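# Swap reels between scanner glass and label-down pile

## Task

Lift the reel currently sitting on the scanner's glass and set it on top of the pile whose reels lie label-down, keeping whichever face was up still up. Then take the uppermost reel from the stack whose labels face up and lay it flat on the glass with its label facing down. At the end neither gripper may still hold anything.

## Robot and tools

ROBOT. Two arms, left_arm and right_arm, each with six revolute joints and a parallel two-finger gripper. Bases in the scene frame: left_arm at (+0.024, +0.278, 0) m, quat_wxyz (+0.997, 0, 0, +0.075); right_arm at (+0.003, -0.375, 0) m, quat_wxyz (+0.996, 0, 0, -0.085). Joint limits (rad), base outward: waist -2.618 to 3.054, shoulder 0.000 to 3.142, elbow 0.000 to 3.142, wrist pitch -1.571 to 1.571, wrist yaw -1.571 to 1.571, wrist roll -2.094 to 2.094. Elbows stop just before full extension.

FRAMES. The scene frame has its origin on the tabletop midway between the arms, +z up, +x outward over the table; left_arm sits on the +y side. The arm names say nothing about which side of a picture something is on. Each gripper has its own axes: fingers point along its +z, and they close and open along its y. end_effector_position is the point between the finger pads, roughly 1 cm short of the fingertips.

execute_actions(actions). actions is a list of actions run one after another; an empty list just returns the current state and pictures. Each action is a table of at most 15 rows, one row per control step of 1/30 s; if fewer rows are given, the last row is repeated until 15 steps (0.5 s) pass. Every row holds 14 numbers, each in [-1, 1], always for both arms: left_arm dx, dy, dz, rx, ry, rz, opening, then right_arm in the same order. dx..rz are an offset (not a pose) in that gripper's own axes, measured from the gripper's pose at the start of the action (for the first action in a call, from the last pose a result reported); every row refers to that same start, not to the preceding row. Scale: 1.0 equals 0.6 m of translation or 180 degrees; rx, ry, rz form a single rotation vector. opening is absolute, not an offset: +1 is fully open (0.094 m), -1 closed. Per control step the commanded pose is clipped to within 70 mm and 16 degrees of the measured one, so a large offset may need several actions; after an action the arm goes no farther than its last clipped pose.

move(target, speed, blocking). target is one 14-number row laid out as above: per-gripper offsets in gripper axes, same scale, counted from the pose in the latest result showing one, plus absolute openings (sent when the move begins). Each gripper follows a straight path; both paths finish together, lasting 0.5 to 10 s, and are cut off at 10 s if longer. Rotation takes the shorter way. speed is the top path speed in m/s, 0.002 to 0.5 (default 0.25); turning is capped at twice that in rad/s. Paths ignore obstacles and the other arm; grippers lag, stray, and may exceed speed near full reach. With blocking=false the result comes after 0.5 s while motion continues; until a result shows the move ended, further moves and execute_actions are refused, so call wait or stop first. The result adds a move: line giving the ending (done, off_target, moving, held, fault) and any limits (paced: the sent pose was clipped; held: a check blocked some steps, after which the arm may surge), plus each gripper's distance from its target. If only one arm is named, the other finished normally.

wait(seconds): 0 to 10; lets time pass with last commands held, returns early if a running move ends. stop(): brakes a running move (needs stopping distance; fingers keep moving). zoom_image(camera, region): camera is cam_left_wrist or cam_right_wrist; region is [x0, y0, x1, y1] pixels of that camera's latest image, origin top-left, at most 504 by 504. read_manual(section): only licence texts. finished_scene(scene): ends the given scene (1 or 2) for good; do it only once the goal holds and the grippers are open.

RESULTS. The state line gives, per arm, end_effector_position (m) and end_effector_quat_wxyz in the scene frame; far-reach readings can be somewhat wrong. Hand target lines show where the controller is now driving each gripper. A pose unreachable line means the clearance check altered or blocked that arm's command. grip_measured reports finger opening on the command scale; the last Joint positions entry is opening in metres; each gripper may read up to about 1 mm off. Joint torques are total drive output, noisy and offset. FAULT and OVER-TEMPERATURE FAULT lines report stops; MOTOR HOT appears at 75 °C, the arm halts 10 s at 90 °C, and at 100 °C it goes limp and drops.

CAMERAS. Two 504x504 wrist cameras, cam_left_wrist then cam_right_wrist, each with given pinhole+radial intrinsics K, distortion D and T_world_to_cam (world to camera, metres); calibrations may be slightly off.

PRACTICE. Arms tend to finish a centimetre or more low and can droop under repeated zero offsets: in a reply's first call command the offset back to the desired pose, then zeros, raising the aim if still low. Keep an idle arm's opening at its proper value in every call. To hold a reel, command an opening about 0.03 below grip_measured; pads push about 50 to 62 N, less on very thin parts. Objects may be briefly tugged or nudged by outside forces. Avoid knocking anything off the table, dropping or slamming reels, pressing hard into surfaces (faster contact and deeper targets press harder), and letting the arms collide.

Each tool is called after ">>>" as a command line: name --argument value for each argument, lists and objects as JSON in quotes; but a table of rows of numbers goes row by row, as --pt "numbers of a row", without its own name.

## Session

>>> execute_actions --actions '[]'

Scene clock: 0.00 s.
left_arm: end_effector_position=(+0.4730, +0.3279, +0.3458) grip_measured=+1.000 end_effector_quat_wxyz=(+0.460, -0.223, +0.650, -0.562) | right_arm: end_effector_position=(+0.2796, -0.3546, +0.3392) grip_measured=+1.000 end_effector_quat_wxyz=(+0.453, -0.247, +0.726, -0.454)
Joint positions: left_arm=[ 0.295  1.549  1.094  0.556  0.997 -1.301  0.094] | right_arm=[ 0.85   0.871  0.945 -0.481  1.107 -0.747  0.094]
Joint velocities: left_arm=[-0.017 -0.027 -0.037  0.11   0.007 -0.095  0.   ] | right_arm=[ 0.007  0.007 -0.022 -0.051 -0.007 -0.007  0.   ]
Joint torques (N m, as the arm reports them, + toward a larger angle): no reading
Hand target (left_arm): +0.471, +0.327, +0.354; +0.469, -0.215, +0.649, -0.560
Hand target (right_arm): +0.278, -0.356, +0.342; +0.456, -0.241, +0.727, -0.454

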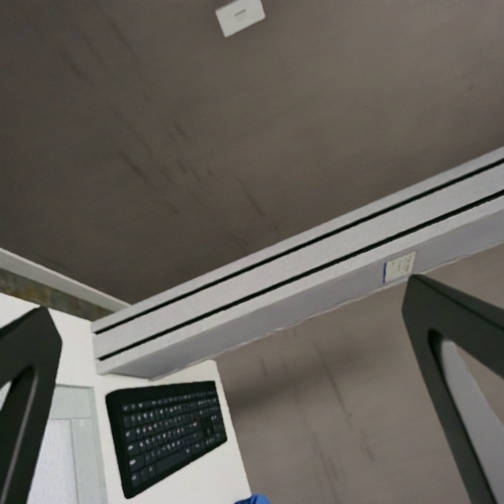

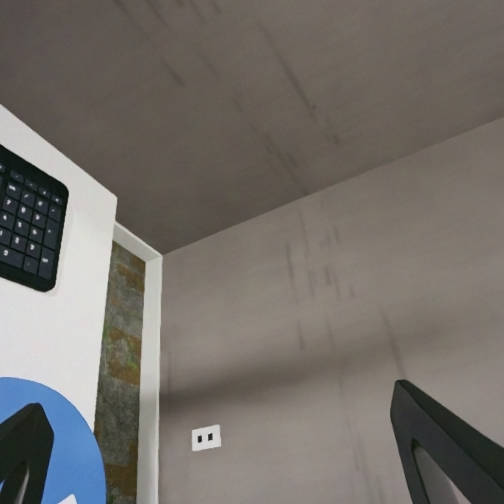

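>>> move --target '[0.339,-0.045,-0.131,-0.406,0.333,0.161,1,0,0,0,-0.318,0.318,0.173,1]' --speed 0.4

Scene clock: 19.00 s.
left_arm: end_effector_position=(+0.3118, +0.1934, +0.2918) grip_measured=+1.000 end_effector_quat_wxyz=(+0.167, -0.008, +0.984, -0.062) | right_arm: end_effector_position=(+0.2791, -0.3535, +0.3362) grip_measured=+1.000 end_effector_quat_wxyz=(+0.264, -0.014, +0.964, -0.002)
Joint positions: left_arm=[-0.425  1.515  1.875 -1.573  0.026 -0.296  0.094] | right_arm=[ 0.274  1.368  1.883 -1.552  0.049  0.061  0.094]
Joint velocities: left_arm=[ 0.002 -0.007 -0.012 -0.022 -0.007 -0.022  0.   ] | right_arm=[-0.002  0.002 -0.017 -0.11  -0.081 -0.022  0.   ]
Joint torques (N m, as the arm reports them, + toward a larger angle): left_arm=[-0.71 -6.39  4.85  0.87 -0.15 -0.12] | right_arm=[-0.54 -2.4   8.88  0.89 -0.04  0.06]
Hand target (left_arm): +0.304, +0.195, +0.293; +0.167, -0.009, +0.984, -0.057
Hand target (right_arm): +0.280, -0.354, +0.338; +0.262, -0.009, +0.965, +0.004
Off the commanded pose (left_arm): 0.011 m, 21 deg; orientation clipped at the last step of the last action.
Off the commanded pose (right_arm): 0.003 m, 31 deg; orientation clipped at the last step of the last action.
joint sent to its limit (left arm) — the command would take joint 4 (wrist pitch) past its lower limit, so that joint was sent only as far as its limit.
joint sent to its limit (right arm) — the command would take joint 4 (wrist pitch) past its lower limit, so that joint was sent only as far as its limit.
move: off_target (left_arm, right_arm); limits=paced
camera_calibration (this result's frames):
cam_left_wrist: T_world_to_cam=[[-0.0866609, -0.979286, 0.182998, 0.165036], [-0.959233, 0.131622, 0.250097, 0.223232], [-0.269003, -0.153864, -0.95077, 0.490361], [0, 0, 0, 1]] pos_world=[0.360342, 0.207684, 0.380189]
cam_right_wrist: T_world_to_cam=[[-0.0425301, -0.99784, 0.0500689, -0.369341], [-0.997794, 0.0398645, -0.0530864, 0.353102], [0.0509757, -0.0522162, -0.997334, 0.406385], [0, 0, 0, 1]] pos_world=[0.315899, -0.3614, 0.442539]

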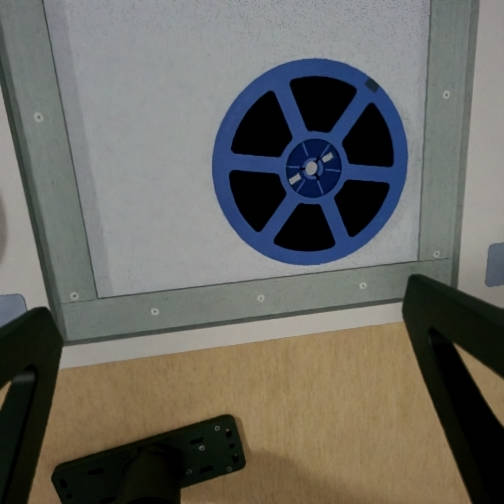

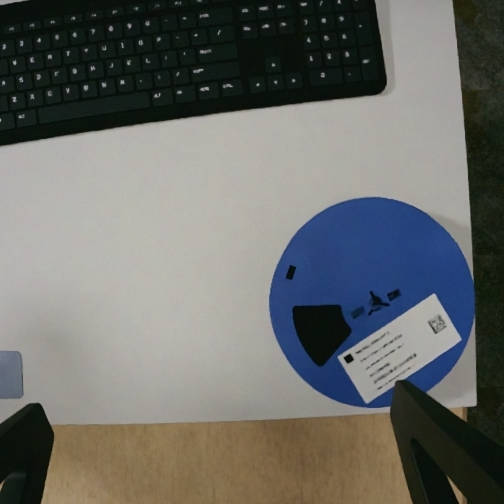

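>>> move --target '[0,0.25,0.05,0,0.08,0,1,0,-0.1,0.1,0,0.12,0,1]' --speed 0.4

Scene clock: 34.80 s.
left_arm: end_effector_position=(+0.3279, +0.3424, +0.2463) grip_measured=+1.000 end_effector_quat_wxyz=(+0.111, -0.015, +0.993, -0.041) | right_arm: end_effector_position=(+0.3136, -0.4128, +0.2828) grip_measured=+1.000 end_effector_quat_wxyz=(+0.167, -0.012, +0.986, -0.021)
Joint positions: left_arm=[ 0.133  1.624  1.819 -1.573  0.138  0.241  0.094] | right_arm=[ 0.042  1.56   1.883 -1.555 -0.004 -0.152  0.094]
Joint velocities: left_arm=[ 0.012  0.022 -0.007 -0.081 -0.022  0.022  0.   ] | right_arm=[-0.017  0.007 -0.017 -0.037 -0.095 -0.007  0.   ]
Joint torques (N m, as the arm reports them, + toward a larger angle): left_arm=[-0.16 -6.39  6.21  0.55  0.17  0.09] | right_arm=[-0.27 -6.38  7.7   0.65 -0.04 -0.05]
Hand target (left_arm): +0.325, +0.338, +0.247; +0.109, -0.007, +0.993, -0.049
Hand target (right_arm): +0.312, -0.413, +0.284; +0.165, -0.013, +0.986, -0.019
Off the commanded pose (left_arm): 0.007 m, 8 deg.
Off the commanded pose (right_arm): 0.003 m, 10 deg.
joint sent to its limit (left arm) — the command would take joint 4 (wrist pitch) past its lower limit, so that joint was sent only as far as its limit.
joint sent to its limit (right arm) — the command would take joint 4 (wrist pitch) past its lower limit, so that joint was sent only as far as its limit.
move: off_target (left_arm, right_arm)
camera_calibration (this result's frames):
cam_left_wrist: T_world_to_cam=[[-0.0551052, -0.986769, 0.15248, 0.320425], [-0.925322, 0.107847, 0.363521, 0.199497], [-0.375156, -0.121061, -0.919023, 0.490084], [0, 0, 0, 1]] pos_world=[0.386114, 0.354, 0.329019]
cam_right_wrist: T_world_to_cam=[[-0.0436216, -0.994222, 0.098082, -0.436056], [-0.988025, 0.0574758, 0.143192, 0.335737], [-0.148002, -0.0906612, -0.984823, 0.391267], [0, 0, 0, 1]] pos_world=[0.370603, -0.417361, 0.380023]

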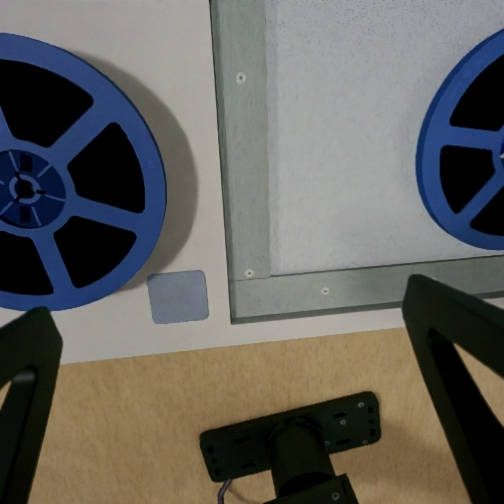

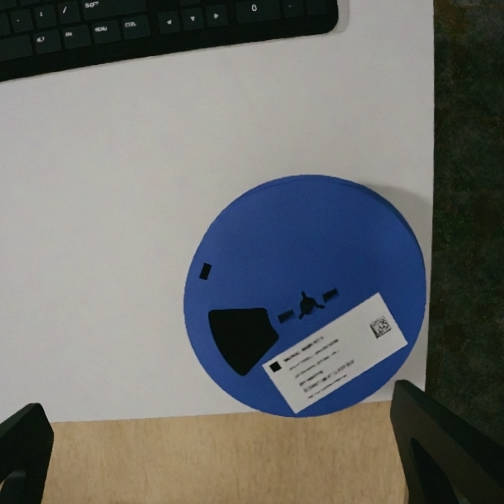

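>>> move --target '[0.12,-0.38,0.13,0,0,0,1,0.1,0.12,0.15,0,0.1,0,1]' --speed 0.4

Scene clock: 47.13 s.
left_arm: end_effector_position=(+0.2747, +0.1101, +0.1720) grip_measured=+1.000 end_effector_quat_wxyz=(+0.099, -0.010, +0.994, -0.042) | right_arm: end_effector_position=(+0.2830, -0.3457, +0.1795) grip_measured=+1.000 end_effector_quat_wxyz=(+0.012, -0.009, +1.000, -0.016)
Joint positions: left_arm=[-0.773  1.496  1.387 -1.252 -0.049 -0.636  0.094] | right_arm=[ 0.291  1.602  1.542 -1.49   0.035  0.103  0.094]
Joint velocities: left_arm=[-0.007  0.012  0.012 -0.022 -0.081 -0.007  0.   ] | right_arm=[ 0.002  0.002 -0.007  0.022 -0.051 -0.051  0.   ]
Joint torques (N m, as the arm reports them, + toward a larger angle): left_arm=[-0.29 -4.81  6.19  0.89 -0.22 -0.12] | right_arm=[ 0.39 -6.66  6.14  0.3   0.11  0.08]
Hand target (left_arm): +0.277, +0.110, +0.169; +0.104, -0.014, +0.994, -0.036
Hand target (right_arm): +0.285, -0.346, +0.175; +0.011, -0.009, +1.000, -0.022
Off the commanded pose (left_arm): 0.006 m, 1 deg.
Off the commanded pose (right_arm): 0.005 m, 1 deg.
move: done
camera_calibration (this result's frames):
cam_left_wrist: T_world_to_cam=[[-0.0628699, -0.986054, 0.154095, 0.10135], [-0.915512, 0.118453, 0.384457, 0.194894], [-0.397349, -0.116905, -0.910191, 0.377817], [0, 0, 0, 1]] pos_world=[0.334925, 0.121019, 0.25334]
cam_right_wrist: T_world_to_cam=[[-0.0238114, -0.994604, 0.100978, -0.366888], [-0.896127, 0.0660094, 0.438861, 0.240397], [-0.443158, -0.0800388, -0.892863, 0.361742], [0, 0, 0, 1]] pos_world=[0.366999, -0.351823, 0.254533]

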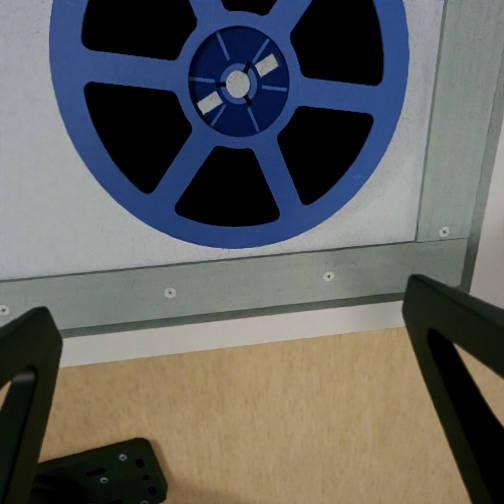

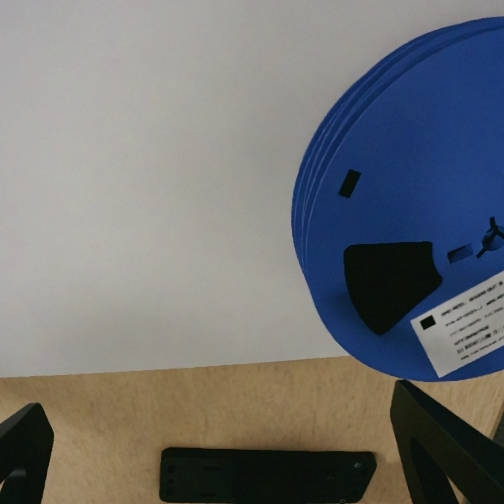

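>>> zoom_image --camera "cam_right_wrist" --region '[280,20,504,300]'

>>> zoom_image --camera "cam_left_wrist" --region '[140,0,340,240]'

Region (280, 20, 504, 300) of cam_right_wrist's 504x504 image, scaled by 1.800, with more detail than that image has; it fills the left 403 columns of this view, and the rest is white.

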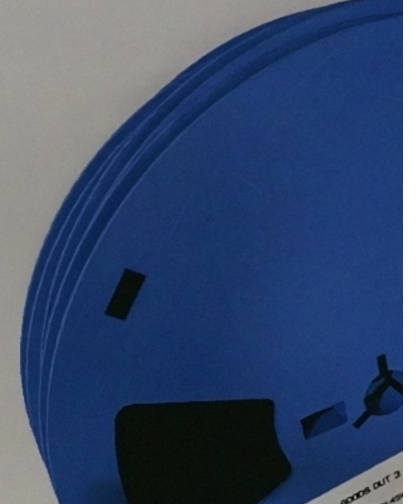

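Region (140, 0, 340, 240) of cam_left_wrist's 504x504 image, scaled by 2.100, with more detail than that image has.

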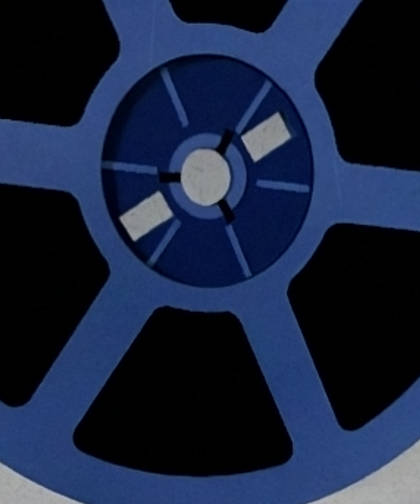

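>>> move --target '[-0.062,-0.014,0.184,-0.027,0.063,0.006,-0.7,0,0,0,0,0,0,1]'

Scene clock: 85.33 s.
left_arm: end_effector_position=(+0.3257, +0.0990, +0.0629) grip_measured=-0.698 end_effector_quat_wxyz=(-0.017, -0.004, +1.000, +0.017) | right_arm: end_effector_position=(+0.2831, -0.3457, +0.1795) grip_measured=+1.000 end_effector_quat_wxyz=(+0.013, -0.009, +1.000, -0.016)
Joint positions: left_arm=[-0.694  1.943  1.489 -1.162 -0.011 -0.551  0.014] | right_arm=[ 0.291  1.602  1.542 -1.49   0.035  0.104  0.094]
Joint velocities: left_arm=[ 0.012  0.002 -0.027 -0.022  0.095 -0.007 -0.001] | right_arm=[-0.002  0.002 -0.002 -0.007 -0.037 -0.007  0.   ]
Joint torques (N m, as the arm reports them, + toward a larger angle): left_arm=[ 0.51 -9.94  9.32  0.27  0.06  0.06] | right_arm=[ 0.04 -7.32  7.16  0.21  0.02  0.02]
Hand target (left_arm): +0.335, +0.094, +0.074; +0.001, -0.002, +1.000, +0.000
Hand target (right_arm): +0.283, -0.346, +0.179; +0.012, -0.009, +1.000, -0.016
Off the commanded pose (left_arm): 0.013 m, 3 deg.
Off the commanded pose (right_arm): 0.000 m, 0 deg.
move: off_target (left_arm)
camera_calibration (this result's frames):
cam_left_wrist: T_world_to_cam=[[-0.048813, -0.997472, 0.0516355, 0.113498], [-0.800185, 0.0699933, 0.595655, 0.238766], [-0.597763, -0.0122423, -0.801579, 0.345559], [0, 0, 0, 1]] pos_world=[0.40316, 0.10073, 0.12891]
cam_right_wrist: T_world_to_cam=[[-0.02423, -0.9946, 0.100913, -0.366743], [-0.896273, 0.0663264, 0.438514, 0.240693], [-0.442839, -0.07982, -0.893041, 0.361804], [0, 0, 0, 1]] pos_world=[0.367061, -0.351847, 0.254567]

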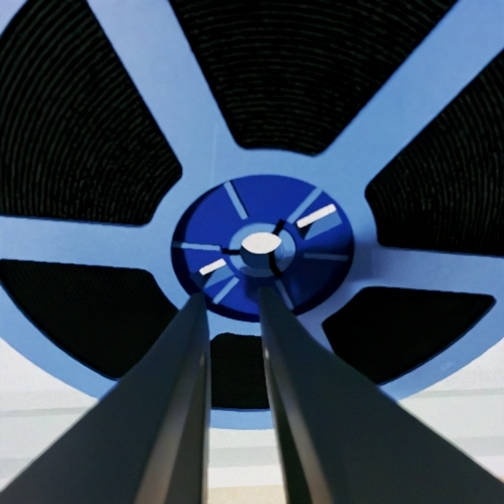

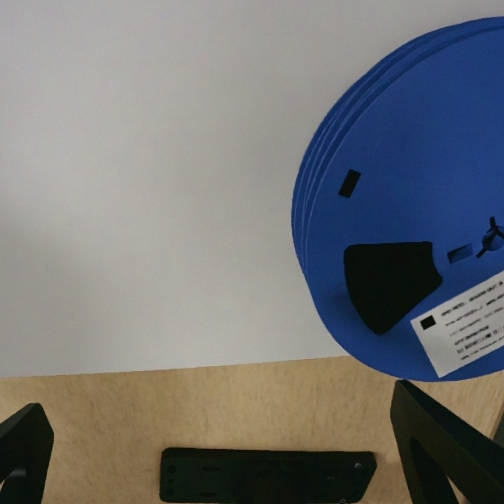

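>>> move --target '[-0.022,-0.017,0.03,0,0,0,-0.8,0,0,0,0,0,0,1]' --speed 0.05

Scene clock: 91.87 s.
left_arm: end_effector_position=(+0.3285, +0.0972, +0.0484) grip_measured=-0.798 end_effector_quat_wxyz=(-0.028, -0.003, +0.999, +0.023) | right_arm: end_effector_position=(+0.2831, -0.3457, +0.1795) grip_measured=+1.000 end_effector_quat_wxyz=(+0.013, -0.009, +1.000, -0.016)
Joint positions: left_arm=[-0.694  1.993  1.499 -1.148 -0.01  -0.55   0.009] | right_arm=[ 0.291  1.602  1.542 -1.49   0.035  0.104  0.094]
Joint velocities: left_arm=[-0.007 -0.002  0.037  0.007  0.037  0.022  0.   ] | right_arm=[ 0.002 -0.007  0.017  0.037 -0.051  0.066  0.   ]
Joint torques (N m, as the arm reports them, + toward a larger angle): left_arm=[-0.23 -7.4   8.68  0.46 -0.05 -0.08] | right_arm=[ 0.03 -7.34  7.17  0.21  0.01  0.02]
Hand target (left_arm): +0.338, +0.090, +0.045; -0.017, -0.004, +1.000, +0.016
Hand target (right_arm): +0.283, -0.346, +0.179; +0.013, -0.009, +1.000, -0.016
Off the commanded pose (left_arm): 0.013 m, 1 deg.
Off the commanded pose (right_arm): 0.000 m, 0 deg.
move: off_target (left_arm)
camera_calibration (this result's frames):
cam_left_wrist: T_world_to_cam=[[-0.0485046, -0.998013, 0.0402129, 0.11301], [-0.786648, 0.0629791, 0.614181, 0.245109], [-0.615493, -0.00184283, -0.78814, 0.339839], [0, 0, 0, 1]] pos_world=[0.407465, 0.0979748, 0.112755]
cam_right_wrist: T_world_to_cam=[[-0.02423, -0.9946, 0.100913, -0.366743], [-0.896273, 0.0663264, 0.438514, 0.240693], [-0.442839, -0.07982, -0.893041, 0.361804], [0, 0, 0, 1]] pos_world=[0.367061, -0.351847, 0.254567]

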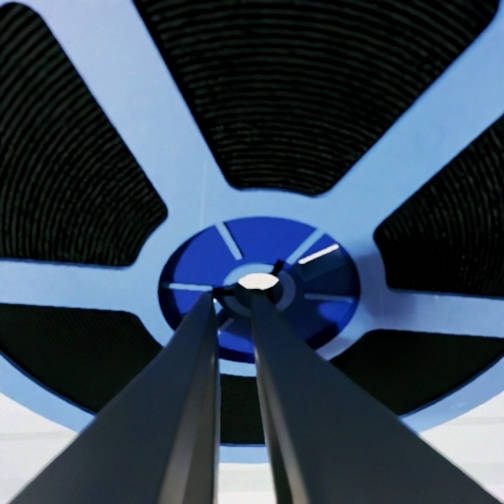

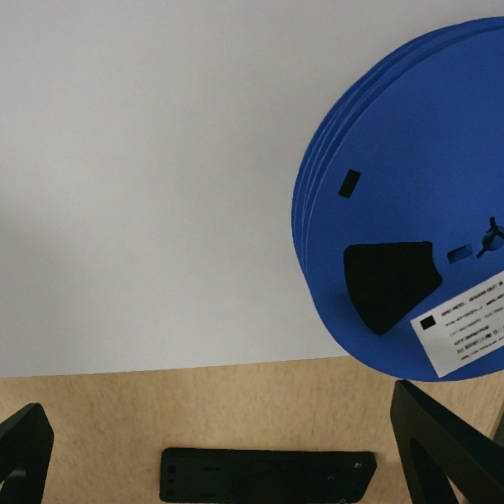

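>>> execute_actions --actions '[[[-0.025,-0.022,0.012,0,0,0,-0.8,0,0,0,0,0,0,1]],[[0,0,0,0,0,0,-0.8,0,0,0,0,0,0,1]]]'

Scene clock: 96.97 s.
left_arm: end_effector_position=(+0.3334, +0.0942, +0.0482) grip_measured=-0.798 end_effector_quat_wxyz=(-0.038, -0.003, +0.999, +0.029) | right_arm: end_effector_position=(+0.2831, -0.3457, +0.1795) grip_measured=+1.000 end_effector_quat_wxyz=(+0.013, -0.009, +1.000, -0.016)
Joint positions: left_arm=[-0.694  2.038  1.563 -1.191 -0.01  -0.55   0.009] | right_arm=[ 0.291  1.602  1.542 -1.49   0.035  0.104  0.094]
Joint velocities: left_arm=[-0.002 -0.002 -0.002 -0.066 -0.037 -0.095  0.   ] | right_arm=[-0.017  0.007  0.002 -0.022 -0.022  0.007  0.   ]
Joint torques (N m, as the arm reports them, + toward a larger angle): left_arm=[ 0.03 -9.66  6.46  0.12 -0.05 -0.02] | right_arm=[ 0.02 -7.35  7.14  0.22  0.01  0.01]
Hand target (left_arm): +0.334, +0.094, +0.048; -0.038, -0.003, +0.999, +0.029
Hand target (right_arm): +0.283, -0.346, +0.179; +0.013, -0.009, +1.000, -0.016
Off the commanded pose (left_arm): 0.000 m, 0 deg.
Off the commanded pose (right_arm): 0.000 m, 0 deg.
camera_calibration (this result's frames):
cam_left_wrist: T_world_to_cam=[[-0.0477669, -0.998459, 0.0282488, 0.110698], [-0.773224, 0.0548654, 0.631755, 0.244703], [-0.632331, 0.00833432, -0.774654, 0.346638], [0, 0, 0, 1]] pos_world=[0.413688, 0.0942132, 0.110805]
cam_right_wrist: T_world_to_cam=[[-0.02423, -0.9946, 0.100913, -0.366743], [-0.896273, 0.0663264, 0.438514, 0.240693], [-0.442839, -0.07982, -0.893041, 0.361804], [0, 0, 0, 1]] pos_world=[0.367061, -0.351847, 0.254567]

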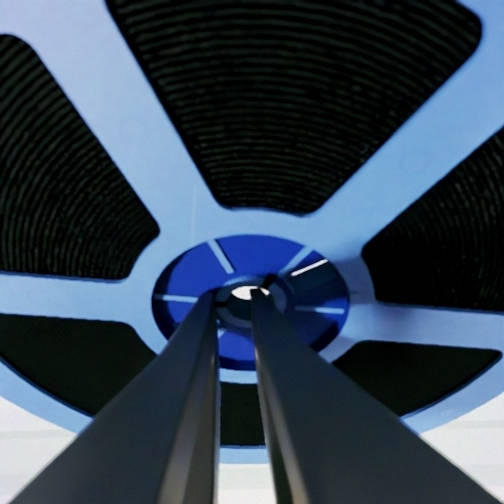

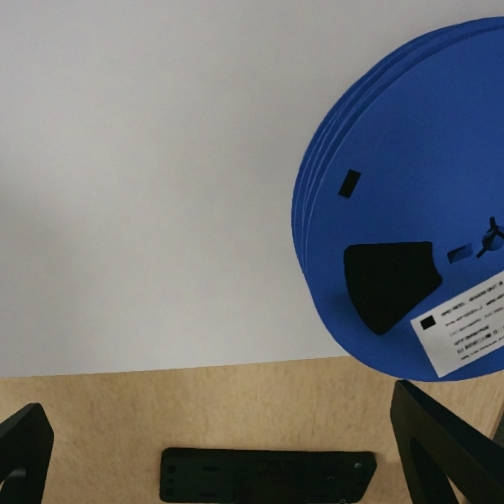

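Descend further, roughly centred.

>>> execute_actions --actions '[[[0,-0.008,0.03,-0.015,-0.025,0,-0.8,0,0,0,0,0,0,1]],[[0,0,0,0,0,0,-0.8,0,0,0,0,0,0,1]]]'

Scene clock: 101.93 s.
left_arm: end_effector_position=(+0.3325, +0.0939, +0.0484) grip_measured=-0.798 end_effector_quat_wxyz=(-0.000, +0.001, +0.999, +0.051) | right_arm: end_effector_position=(+0.2831, -0.3457, +0.1795) grip_measured=+1.000 end_effector_quat_wxyz=(+0.013, -0.009, +1.000, -0.016)
Joint positions: left_arm=[-0.733  1.998  1.505 -1.135 -0.085 -0.583  0.009] | right_arm=[ 0.291  1.602  1.542 -1.49   0.035  0.104  0.094]
Joint velocities: left_arm=[-0.017 -0.007 -0.007  0.007 -0.095  0.037 -0.   ] | right_arm=[-0.002  0.007 -0.002  0.066  0.037  0.007  0.   ]
Joint torques (N m, as the arm reports them, + toward a larger angle): left_arm=[ 0.04 -9.21  6.5   0.19 -0.09 -0.02] | right_arm=[ 0.05 -7.32  7.12  0.22  0.01  0.01]
Hand target (left_arm): +0.333, +0.094, +0.048; -0.001, +0.001, +0.999, +0.051
Hand target (right_arm): +0.283, -0.346, +0.179; +0.013, -0.009, +1.000, -0.016
Off the commanded pose (left_arm): 0.001 m, 0 deg.
Off the commanded pose (right_arm): 0.000 m, 0 deg.
camera_calibration (this result's frames):
cam_left_wrist: T_world_to_cam=[[-0.0599994, -0.998021, -0.0188102, 0.11661], [-0.818177, 0.0383749, 0.573685, 0.263232], [-0.571828, 0.0498108, -0.81886, 0.324369], [0, 0, 0, 1]] pos_world=[0.40785, 0.0901206, 0.116794]
cam_right_wrist: T_world_to_cam=[[-0.02423, -0.9946, 0.100913, -0.366743], [-0.896273, 0.0663264, 0.438514, 0.240693], [-0.442839, -0.07982, -0.893041, 0.361804], [0, 0, 0, 1]] pos_world=[0.367061, -0.351847, 0.254567]

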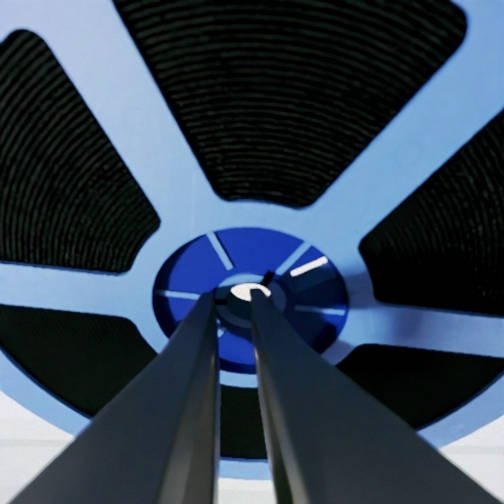

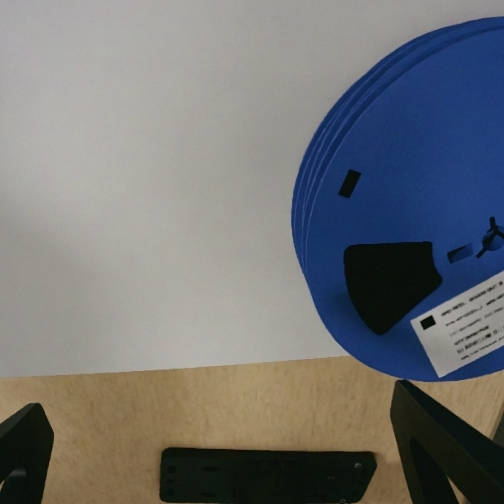

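>>> execute_actions --actions '[[[0,0,-0.003,0,0,0,-0.3,0,0,0,0,0,0,1]],[[0,0,0,0,0,0,0.3,0,0,0,0,0,0,1]],[[0,0,0,0,0,0,0.3,0,0,0,0,0,0,1]]]'

Scene clock: 107.60 s.
left_arm: end_effector_position=(+0.3313, +0.1035, +0.0524) grip_measured=+0.298 end_effector_quat_wxyz=(+0.001, +0.000, +0.998, +0.070) | right_arm: end_effector_position=(+0.2831, -0.3457, +0.1795) grip_measured=+1.000 end_effector_quat_wxyz=(+0.013, -0.009, +1.000, -0.016)
Joint positions: left_arm=[-0.73   1.989  1.505 -1.162 -0.119 -0.583  0.061] | right_arm=[ 0.291  1.602  1.542 -1.49   0.035  0.104  0.094]
Joint velocities: left_arm=[-0.007  0.012  0.002  0.022  0.066  0.007 -0.001] | right_arm=[-0.017  0.012 -0.012 -0.066 -0.051 -0.051  0.   ]
Joint torques (N m, as the arm reports them, + toward a larger angle): left_arm=[ 0.04 -9.26  6.48  0.15 -0.1  -0.03] | right_arm=[ 0.06 -7.35  7.18  0.19  0.01  0.01]
Hand target (left_arm): +0.331, +0.103, +0.052; +0.001, +0.000, +0.998, +0.070
Hand target (right_arm): +0.283, -0.346, +0.179; +0.013, -0.009, +1.000, -0.016
Off the commanded pose (left_arm): 0.000 m, 0 deg.
Off the commanded pose (right_arm): 0.000 m, 0 deg.
camera_calibration (this result's frames):
cam_left_wrist: T_world_to_cam=[[-0.0587386, -0.996588, -0.0579839, 0.127651], [-0.819843, 0.0150182, 0.572391, 0.262556], [-0.569567, 0.0811592, -0.817928, 0.322434], [0, 0, 0, 1]] pos_world=[0.4064, 0.0971038, 0.120845]
cam_right_wrist: T_world_to_cam=[[-0.02423, -0.9946, 0.100913, -0.366743], [-0.896273, 0.0663264, 0.438514, 0.240693], [-0.442839, -0.07982, -0.893041, 0.361804], [0, 0, 0, 1]] pos_world=[0.367061, -0.351847, 0.254567]

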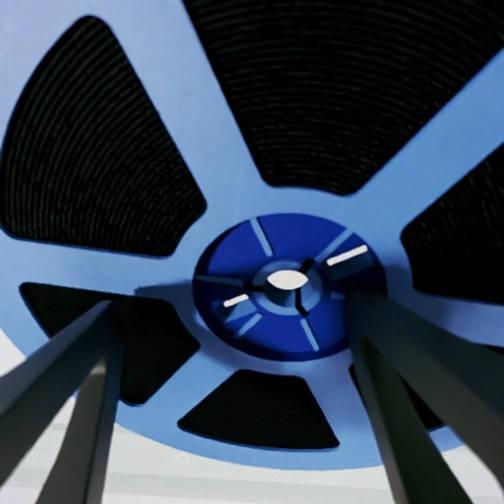

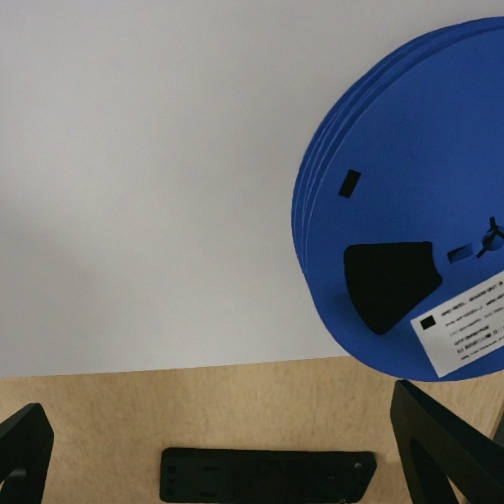

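>>> execute_actions --actions '[[[0,0,-0.015,0,0,0,-0.5,0,0,0,0,0,0,1]],[[0,-0.032,0,0,0,0,-0.5,0,0,0,0,0,0,1]],[[0,0,0,0,0,0,-0.5,0,0,0,0,0,0,1]]]'

Scene clock: 118.43 s.
left_arm: end_effector_position=(+0.3260, +0.0921, +0.0504) grip_measured=-0.498 end_effector_quat_wxyz=(-0.004, +0.004, +0.997, +0.078) | right_arm: end_effector_position=(+0.2831, -0.3457, +0.1795) grip_measured=+1.000 end_effector_quat_wxyz=(+0.013, -0.009, +1.000, -0.016)
Joint positions: left_arm=[-0.767  2.017  1.534 -1.186 -0.123 -0.614  0.024] | right_arm=[ 0.291  1.602  1.542 -1.49   0.035  0.104  0.094]
Joint velocities: left_arm=[-0.012 -0.007 -0.032 -0.095  0.007  0.051  0.001] | right_arm=[-0.007 -0.002  0.017 -0.022 -0.037  0.007  0.   ]
Joint torques (N m, as the arm reports them, + toward a larger angle): left_arm=[ 0.02 -9.47  6.43  0.09 -0.11 -0.03] | right_arm=[ 0.01 -7.35  7.15  0.21  0.02  0.02]
Hand target (left_arm): +0.326, +0.092, +0.050; -0.004, +0.004, +0.997, +0.078
Hand target (right_arm): +0.283, -0.346, +0.179; +0.013, -0.009, +1.000, -0.016
Off the commanded pose (left_arm): 0.000 m, 0 deg.
Off the commanded pose (right_arm): 0.000 m, 0 deg.
camera_calibration (this result's frames):
cam_left_wrist: T_world_to_cam=[[-0.0662643, -0.995112, -0.0732151, 0.118973], [-0.813203, 0.0113402, 0.581869, 0.25729], [-0.578195, 0.0980959, -0.80998, 0.319604], [0, 0, 0, 1]] pos_world=[0.401906, 0.0841222, 0.117875]
cam_right_wrist: T_world_to_cam=[[-0.02423, -0.9946, 0.100913, -0.366743], [-0.896273, 0.0663264, 0.438514, 0.240693], [-0.442839, -0.07982, -0.893041, 0.361804], [0, 0, 0, 1]] pos_world=[0.367061, -0.351847, 0.254567]

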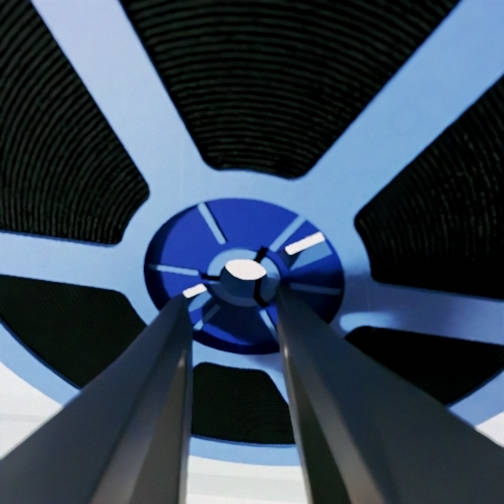

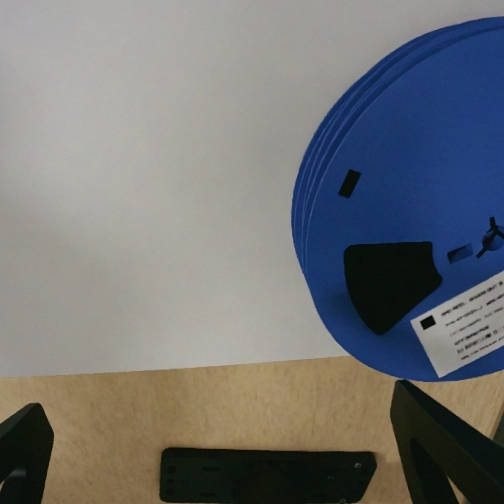

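>>> execute_actions --actions '[[[-0.02,0,-0.015,0.03,0,0,-0.45,0,0,0,0,0,0,1]],[[0,0,0.004,0,0,0,-0.45,0,0,0,0,0,0,1]],[[0,0,0.025,0,0,0,-0.45,0,0,0,0,0,0,1]],[[0,0,0,0,0,0,-0.45,0,0,0,0,0,0,1]]]'

Scene clock: 127.63 s.
left_arm: end_effector_position=(+0.3292, +0.0975, +0.0496) grip_measured=-0.452 end_effector_quat_wxyz=(-0.020, +0.002, +0.999, +0.051) | right_arm: end_effector_position=(+0.2831, -0.3457, +0.1795) grip_measured=+1.000 end_effector_quat_wxyz=(+0.013, -0.009, +1.000, -0.016)
Joint positions: left_arm=[-0.72   2.009  1.525 -1.175 -0.065 -0.568  0.026] | right_arm=[ 0.291  1.602  1.542 -1.49   0.035  0.104  0.094]
Joint velocities: left_arm=[ 0.002 -0.012 -0.002 -0.022 -0.022  0.022 -0.001] | right_arm=[ 0.007 -0.007 -0.002  0.051 -0.037 -0.007  0.   ]
Joint torques (N m, as the arm reports them, + toward a larger angle): left_arm=[ 0.02 -9.33  6.47  0.12 -0.08 -0.02] | right_arm=[-0.02 -7.38  7.17  0.22  0.01  0.02]
Hand target (left_arm): +0.329, +0.098, +0.049; -0.020, +0.002, +0.998, +0.051
Hand target (right_arm): +0.283, -0.346, +0.179; +0.013, -0.009, +1.000, -0.016
Off the commanded pose (left_arm): 0.000 m, 0 deg.
Off the commanded pose (right_arm): 0.000 m, 0 deg.
camera_calibration (this result's frames):
cam_left_wrist: T_world_to_cam=[[-0.0606925, -0.998018, -0.0166291, 0.120176], [-0.795472, 0.0382982, 0.604779, 0.250669], [-0.602943, 0.0499335, -0.79622, 0.332406], [0, 0, 0, 1]] pos_world=[0.407116, 0.0937398, 0.115068]
cam_right_wrist: T_world_to_cam=[[-0.02423, -0.9946, 0.100913, -0.366743], [-0.896273, 0.0663264, 0.438514, 0.240693], [-0.442839, -0.07982, -0.893041, 0.361804], [0, 0, 0, 1]] pos_world=[0.367061, -0.351847, 0.254567]

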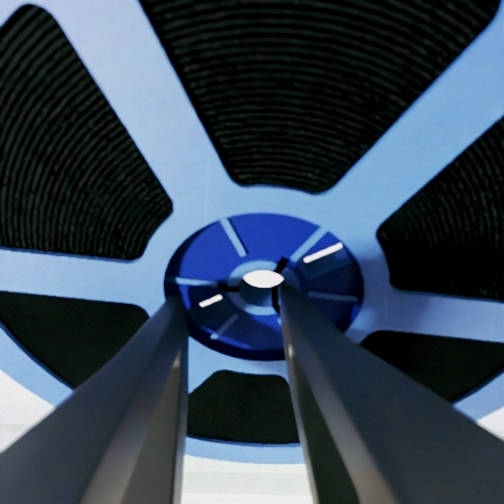

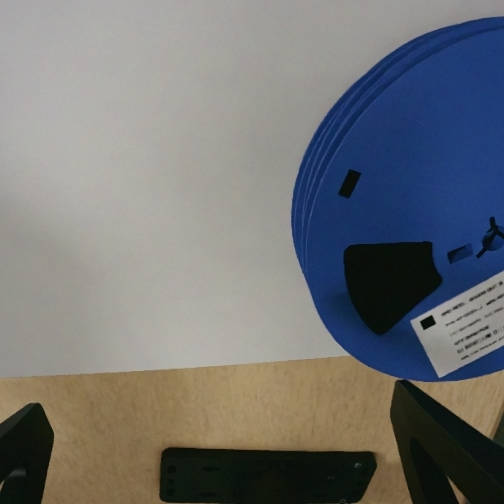

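>>> execute_actions --actions '[[[0,-0.014,-0.015,0,0,0,-0.5,0,0,0,0,0,0,1]],[[0,0,0.0,0,0,0,-0.5,0,0,0,0,0,0,1]],[[0,0,0.05,0,0,0,-0.5,0,0,0,0,0,0,1]],[[0,0,0,0,0,0,-0.5,0,0,0,0,0,0,1]]]'

Scene clock: 134.73 s.
left_arm: end_effector_position=(+0.3297, +0.0914, +0.0491) grip_measured=-0.498 end_effector_quat_wxyz=(-0.006, +0.003, +0.999, +0.043) | right_arm: end_effector_position=(+0.2831, -0.3457, +0.1795) grip_measured=+1.000 end_effector_quat_wxyz=(+0.013, -0.009, +1.000, -0.016)
Joint positions: left_arm=[-0.734  1.994  1.503 -1.138 -0.065 -0.578  0.024] | right_arm=[ 0.291  1.602  1.542 -1.49   0.035  0.104  0.094]
Joint velocities: left_arm=[-0.002 -0.027 -0.007 -0.081 -0.022  0.007  0.   ] | right_arm=[-0.007 -0.007 -0.022  0.007  0.051 -0.037  0.   ]
Joint torques (N m, as the arm reports them, + toward a larger angle): left_arm=[ 0.03 -9.11  6.5   0.18 -0.08 -0.02] | right_arm=[ 0.03 -7.3   7.16  0.2   0.01  0.02]
Hand target (left_arm): +0.330, +0.091, +0.048; -0.007, +0.003, +0.999, +0.044
Hand target (right_arm): +0.283, -0.346, +0.179; +0.013, -0.009, +1.000, -0.016
Off the commanded pose (left_arm): 0.001 m, 0 deg.
Off the commanded pose (right_arm): 0.000 m, 0 deg.
camera_calibration (this result's frames):
cam_left_wrist: T_world_to_cam=[[-0.064299, -0.997929, -0.00194857, 0.114517], [-0.81105, 0.0511201, 0.582739, 0.256642], [-0.581432, 0.0390499, -0.812657, 0.327314], [0, 0, 0, 1]] pos_world=[0.405824, 0.0883783, 0.116661]
cam_right_wrist: T_world_to_cam=[[-0.02423, -0.9946, 0.100913, -0.366743], [-0.896273, 0.0663264, 0.438514, 0.240693], [-0.442839, -0.07982, -0.893041, 0.361804], [0, 0, 0, 1]] pos_world=[0.367061, -0.351847, 0.254567]

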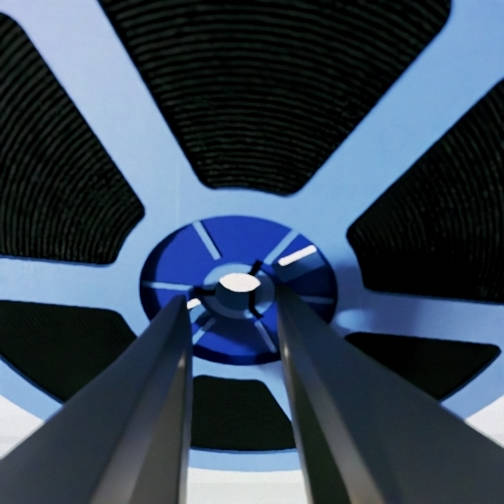

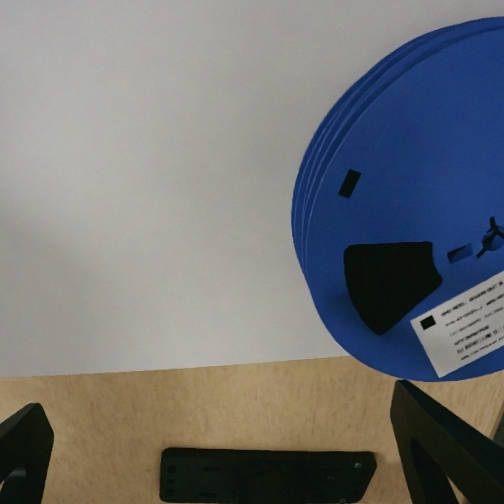

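>>> execute_actions --actions '[[[0,0,0.003,0,0,0,-0.75,0,0,0,0,0,0,1]],[[0,0,0,0,0,0,-0.9,0,0,0,0,0,0,1]]]'

Scene clock: 140.53 s.
left_arm: end_effector_position=(+0.3299, +0.0906, +0.0491) grip_measured=-0.898 end_effector_quat_wxyz=(-0.006, +0.003, +0.999, +0.041) | right_arm: end_effector_position=(+0.2831, -0.3457, +0.1795) grip_measured=+1.000 end_effector_quat_wxyz=(+0.013, -0.009, +1.000, -0.016)
Joint positions: left_arm=[-0.734  1.994  1.503 -1.135 -0.062 -0.578  0.005] | right_arm=[ 0.291  1.602  1.542 -1.49   0.035  0.104  0.094]
Joint velocities: left_arm=[ 0.002 -0.007  0.002  0.066 -0.051 -0.022  0.   ] | right_arm=[-0.022 -0.007 -0.017  0.022  0.007  0.007  0.   ]
Joint torques (N m, as the arm reports them, + toward a larger angle): left_arm=[ 0.03 -9.32  6.54  0.18 -0.07 -0.02] | right_arm=[ 0.03 -7.37  7.17  0.21  0.03  0.01]
Hand target (left_arm): +0.330, +0.091, +0.049; -0.006, +0.003, +0.999, +0.041
Hand target (right_arm): +0.283, -0.346, +0.179; +0.013, -0.009, +1.000, -0.016
Off the commanded pose (left_arm): 0.000 m, 0 deg.
Off the commanded pose (right_arm): 0.000 m, 0 deg.
camera_calibration (this result's frames):
cam_left_wrist: T_world_to_cam=[[-0.064127, -0.99794, 0.00183229, 0.113524], [-0.811195, 0.0531961, 0.582351, 0.25674], [-0.581249, 0.0358581, -0.812935, 0.327632], [0, 0, 0, 1]] pos_world=[0.405982, 0.0878839, 0.116623]
cam_right_wrist: T_world_to_cam=[[-0.02423, -0.9946, 0.100913, -0.366743], [-0.896273, 0.0663264, 0.438514, 0.240693], [-0.442839, -0.07982, -0.893041, 0.361804], [0, 0, 0, 1]] pos_world=[0.367061, -0.351847, 0.254567]

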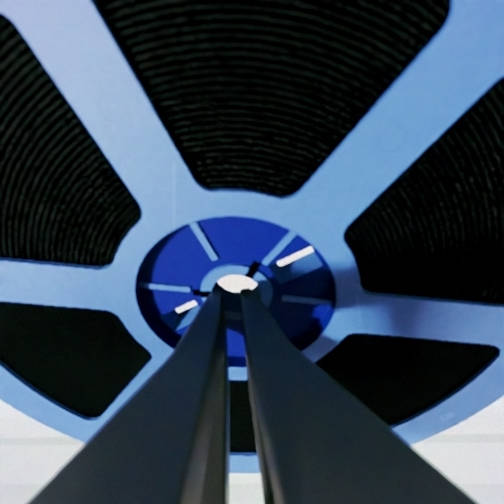

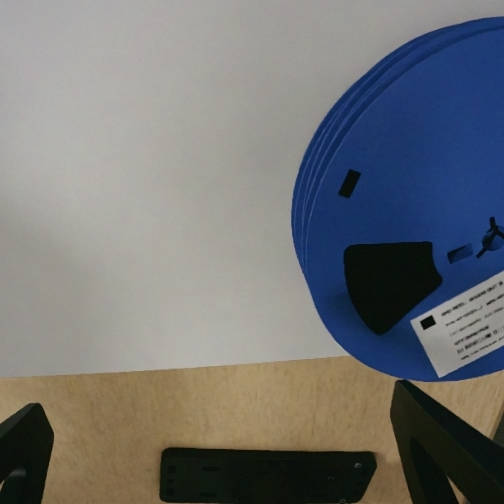

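>>> move --target '[-0.137,0.005,-0.05,0,0,0.47,-0.3,0,0,0,0,0,0,1]'

Scene clock: 188.77 s.
left_arm: end_effector_position=(+0.4087, +0.0882, +0.0742) grip_measured=-0.302 end_effector_quat_wxyz=(-0.034, +0.674, +0.738, +0.029) | right_arm: end_effector_position=(+0.2831, -0.3457, +0.1795) grip_measured=+1.000 end_effector_quat_wxyz=(+0.013, -0.009, +1.000, -0.016)
Joint positions: left_arm=[-0.641  2.269  2.033 -1.386 -0.073  0.988  0.033] | right_arm=[ 0.291  1.602  1.542 -1.49   0.035  0.104  0.094]
Joint velocities: left_arm=[ 0.007  0.012  0.012  0.022 -0.022 -0.007 -0.001] | right_arm=[ 0.022  0.002 -0.017  0.022  0.022  0.007  0.   ]
Joint torques (N m, as the arm reports them, + toward a larger angle): left_arm=[  0.64 -11.38   9.54   0.    -0.02   0.08] | right_arm=[ 0.02 -7.35  7.17  0.21  0.01  0.02]
Hand target (left_arm): +0.412, +0.090, +0.079; -0.031, +0.675, +0.737, +0.026
Hand target (right_arm): +0.283, -0.346, +0.179; +0.013, -0.009, +1.000, -0.016
Off the commanded pose (left_arm): 0.006 m, 0 deg.
Off the commanded pose (right_arm): 0.000 m, 0 deg.
move: done
camera_calibration (this result's frames):
cam_left_wrist: T_world_to_cam=[[-0.995074, -0.0396435, 0.0908635, 0.405466], [0.0273905, 0.770939, 0.63632, -0.103874], [-0.0952761, 0.635674, -0.766055, 0.138959], [0, 0, 0, 1]] pos_world=[0.419554, 0.00782183, 0.135705]
cam_right_wrist: T_world_to_cam=[[-0.02423, -0.9946, 0.100913, -0.366743], [-0.896273, 0.0663264, 0.438514, 0.240693], [-0.442839, -0.07982, -0.893041, 0.361804], [0, 0, 0, 1]] pos_world=[0.367061, -0.351847, 0.254567]

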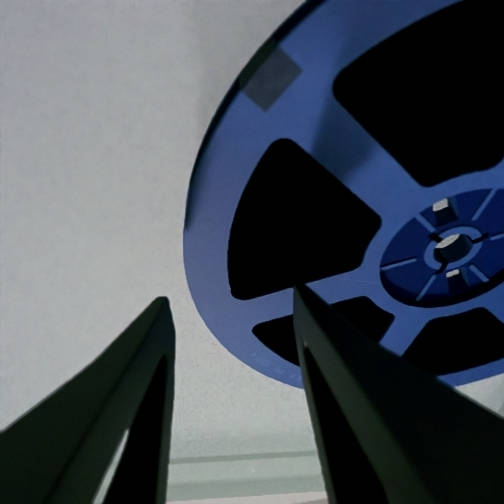

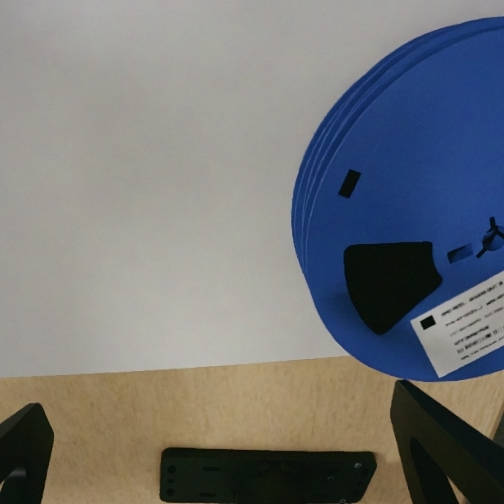

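>>> move --target '[0.022,0.0,0.05,0,0,0,-0.3,0,0,0,0,0,0,1]' --speed 0.05

Scene clock: 194.80 s.
left_arm: end_effector_position=(+0.4041, +0.0966, +0.0532) grip_measured=-0.302 end_effector_quat_wxyz=(-0.034, +0.676, +0.735, +0.026) | right_arm: end_effector_position=(+0.2831, -0.3457, +0.1795) grip_measured=+1.000 end_effector_quat_wxyz=(+0.013, -0.009, +1.000, -0.016)
Joint positions: left_arm=[-0.627  2.239  1.899 -1.283 -0.068  1.009  0.033] | right_arm=[ 0.291  1.602  1.542 -1.49   0.035  0.104  0.094]
Joint velocities: left_arm=[ 0.017 -0.002 -0.017  0.022  0.051 -0.081 -0.001] | right_arm=[-0.002  0.007 -0.012 -0.007 -0.007 -0.037  0.   ]
Joint torques (N m, as the arm reports them, + toward a larger angle): left_arm=[  1.26 -11.4    3.89   0.52  -0.12   0.06] | right_arm=[ 0.05 -7.3   7.13  0.22  0.01  0.01]
Hand target (left_arm): +0.408, +0.104, +0.046; -0.034, +0.674, +0.738, +0.029
Hand target (right_arm): +0.283, -0.346, +0.179; +0.013, -0.009, +1.000, -0.016
Off the commanded pose (left_arm): 0.011 m, 1 deg.
Off the commanded pose (right_arm): 0.000 m, 0 deg.
move: off_target (left_arm)
camera_calibration (this result's frames):
cam_left_wrist: T_world_to_cam=[[-0.994908, -0.0323909, 0.0954407, 0.402119], [0.0355917, 0.773028, 0.633373, -0.100167], [-0.0942938, 0.633545, -0.767939, 0.117015], [0, 0, 0, 1]] pos_world=[0.414671, 0.0163228, 0.114925]
cam_right_wrist: T_world_to_cam=[[-0.02423, -0.9946, 0.100913, -0.366743], [-0.896273, 0.0663264, 0.438514, 0.240693], [-0.442839, -0.07982, -0.893041, 0.361804], [0, 0, 0, 1]] pos_world=[0.367061, -0.351847, 0.254567]

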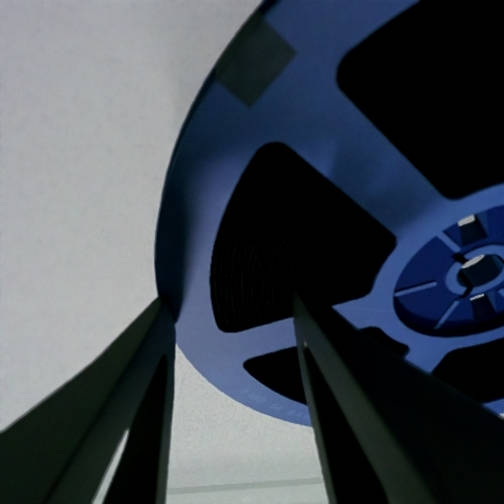

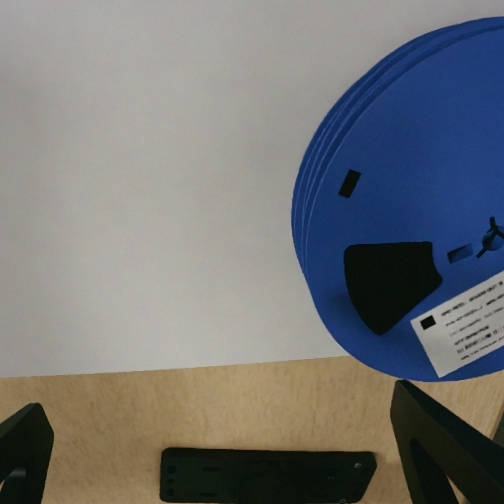

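>>> execute_actions --actions '[[[0,0.02,-0.01,0,0,0,-0.2,0,0,0,0,0,0,1]],[[0,0,0.03,0,0,0,-0.2,0,0,0,0,0,0,1]],[[0,0,0,0,0,0,-0.2,0,0,0,0,0,0,1]]]'

Scene clock: 199.87 s.
left_arm: end_effector_position=(+0.4120, +0.0947, +0.0515) grip_measured=-0.202 end_effector_quat_wxyz=(-0.031, +0.676, +0.736, +0.027) | right_arm: end_effector_position=(+0.2831, -0.3457, +0.1795) grip_measured=+1.000 end_effector_quat_wxyz=(+0.013, -0.009, +1.000, -0.016)
Joint positions: left_arm=[-0.623  2.267  1.94  -1.288 -0.069  1.013  0.037] | right_arm=[ 0.291  1.602  1.542 -1.49   0.035  0.104  0.094]
Joint velocities: left_arm=[-0.002 -0.002 -0.007 -0.007  0.066 -0.022 -0.001] | right_arm=[-0.027  0.007  0.007  0.022 -0.022  0.007  0.   ]
Joint torques (N m, as the arm reports them, + toward a larger angle): left_arm=[  0.03 -11.59   6.68   0.2   -0.08  -0.02] | right_arm=[ 0.03 -7.33  7.15  0.19  0.    0.02]
Hand target (left_arm): +0.412, +0.095, +0.051; -0.031, +0.676, +0.736, +0.027
Hand target (right_arm): +0.283, -0.346, +0.179; +0.013, -0.009, +1.000, -0.016
Off the commanded pose (left_arm): 0.000 m, 0 deg.
Off the commanded pose (right_arm): 0.000 m, 0 deg.
camera_calibration (this result's frames):
cam_left_wrist: T_world_to_cam=[[-0.995486, -0.0332299, 0.0889006, 0.410789], [0.0304895, 0.775079, 0.631128, -0.0959904], [-0.0898773, 0.630989, -0.770568, 0.11623], [0, 0, 0, 1]] pos_world=[0.422308, 0.0147108, 0.113626]
cam_right_wrist: T_world_to_cam=[[-0.02423, -0.9946, 0.100913, -0.366743], [-0.896273, 0.0663264, 0.438514, 0.240693], [-0.442839, -0.07982, -0.893041, 0.361804], [0, 0, 0, 1]] pos_world=[0.367061, -0.351847, 0.254567]

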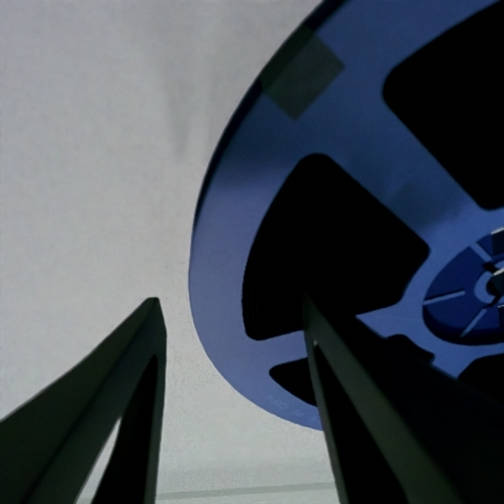

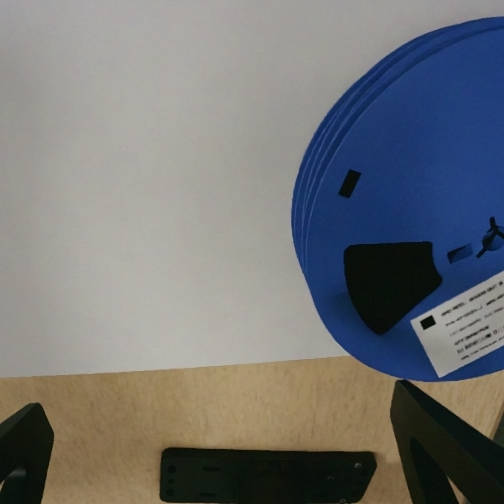

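>>> execute_actions --actions '[[[0.01,0,0.01,0,0,0,-0.5,0,0,0,0,0,0,1]],[[0,0,0.01,0,0,0,-0.9,0,0,0,0,0,0,1]],[[0,0,0,0,0,0,-0.9,0,0,0,0,0,0,1]]]'

Scene clock: 206.77 s.
left_arm: end_effector_position=(+0.4131, +0.0952, +0.0516) grip_measured=-0.777 end_effector_quat_wxyz=(-0.026, +0.677, +0.735, +0.029) | right_arm: end_effector_position=(+0.2831, -0.3457, +0.1795) grip_measured=+1.000 end_effector_quat_wxyz=(+0.013, -0.009, +1.000, -0.016)
Joint positions: left_arm=[-0.621  2.258  1.925 -1.272 -0.07   1.017  0.01 ] | right_arm=[ 0.291  1.602  1.542 -1.49   0.035  0.104  0.094]
Joint velocities: left_arm=[-0.007  0.002 -0.002 -0.022  0.007 -0.051  0.   ] | right_arm=[-0.007 -0.002 -0.002  0.037  0.022  0.066  0.   ]
Joint torques (N m, as the arm reports them, + toward a larger angle): left_arm=[  0.01 -11.64   6.7    0.23  -0.08  -0.02] | right_arm=[ 0.04 -7.33  7.16  0.22  0.02  0.01]
Hand target (left_arm): +0.413, +0.095, +0.052; -0.026, +0.677, +0.735, +0.029
Hand target (right_arm): +0.283, -0.346, +0.179; +0.013, -0.009, +1.000, -0.016
Off the commanded pose (left_arm): 0.000 m, 0 deg.
Off the commanded pose (right_arm): 0.000 m, 0 deg.
camera_calibration (this result's frames):
cam_left_wrist: T_world_to_cam=[[-0.996424, -0.0298227, 0.0790547, 0.412411], [0.0265769, 0.777522, 0.628294, -0.0948331], [-0.0802042, 0.628148, -0.773949, 0.112506], [0, 0, 0, 1]] pos_world=[0.42248, 0.0153638, 0.114054]
cam_right_wrist: T_world_to_cam=[[-0.02423, -0.9946, 0.100913, -0.366743], [-0.896273, 0.0663264, 0.438514, 0.240693], [-0.442839, -0.07982, -0.893041, 0.361804], [0, 0, 0, 1]] pos_world=[0.367061, -0.351847, 0.254567]

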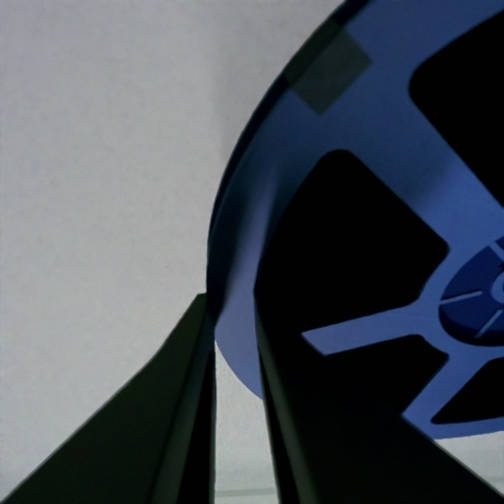

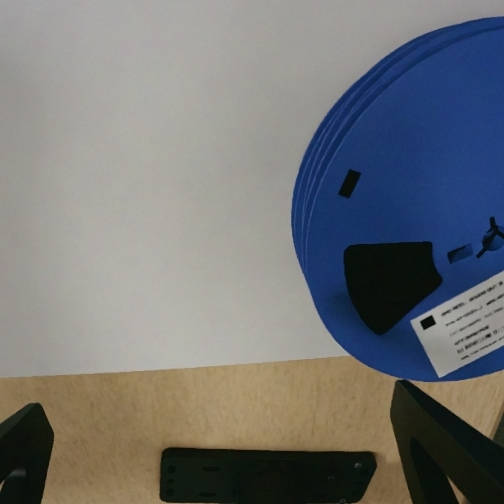

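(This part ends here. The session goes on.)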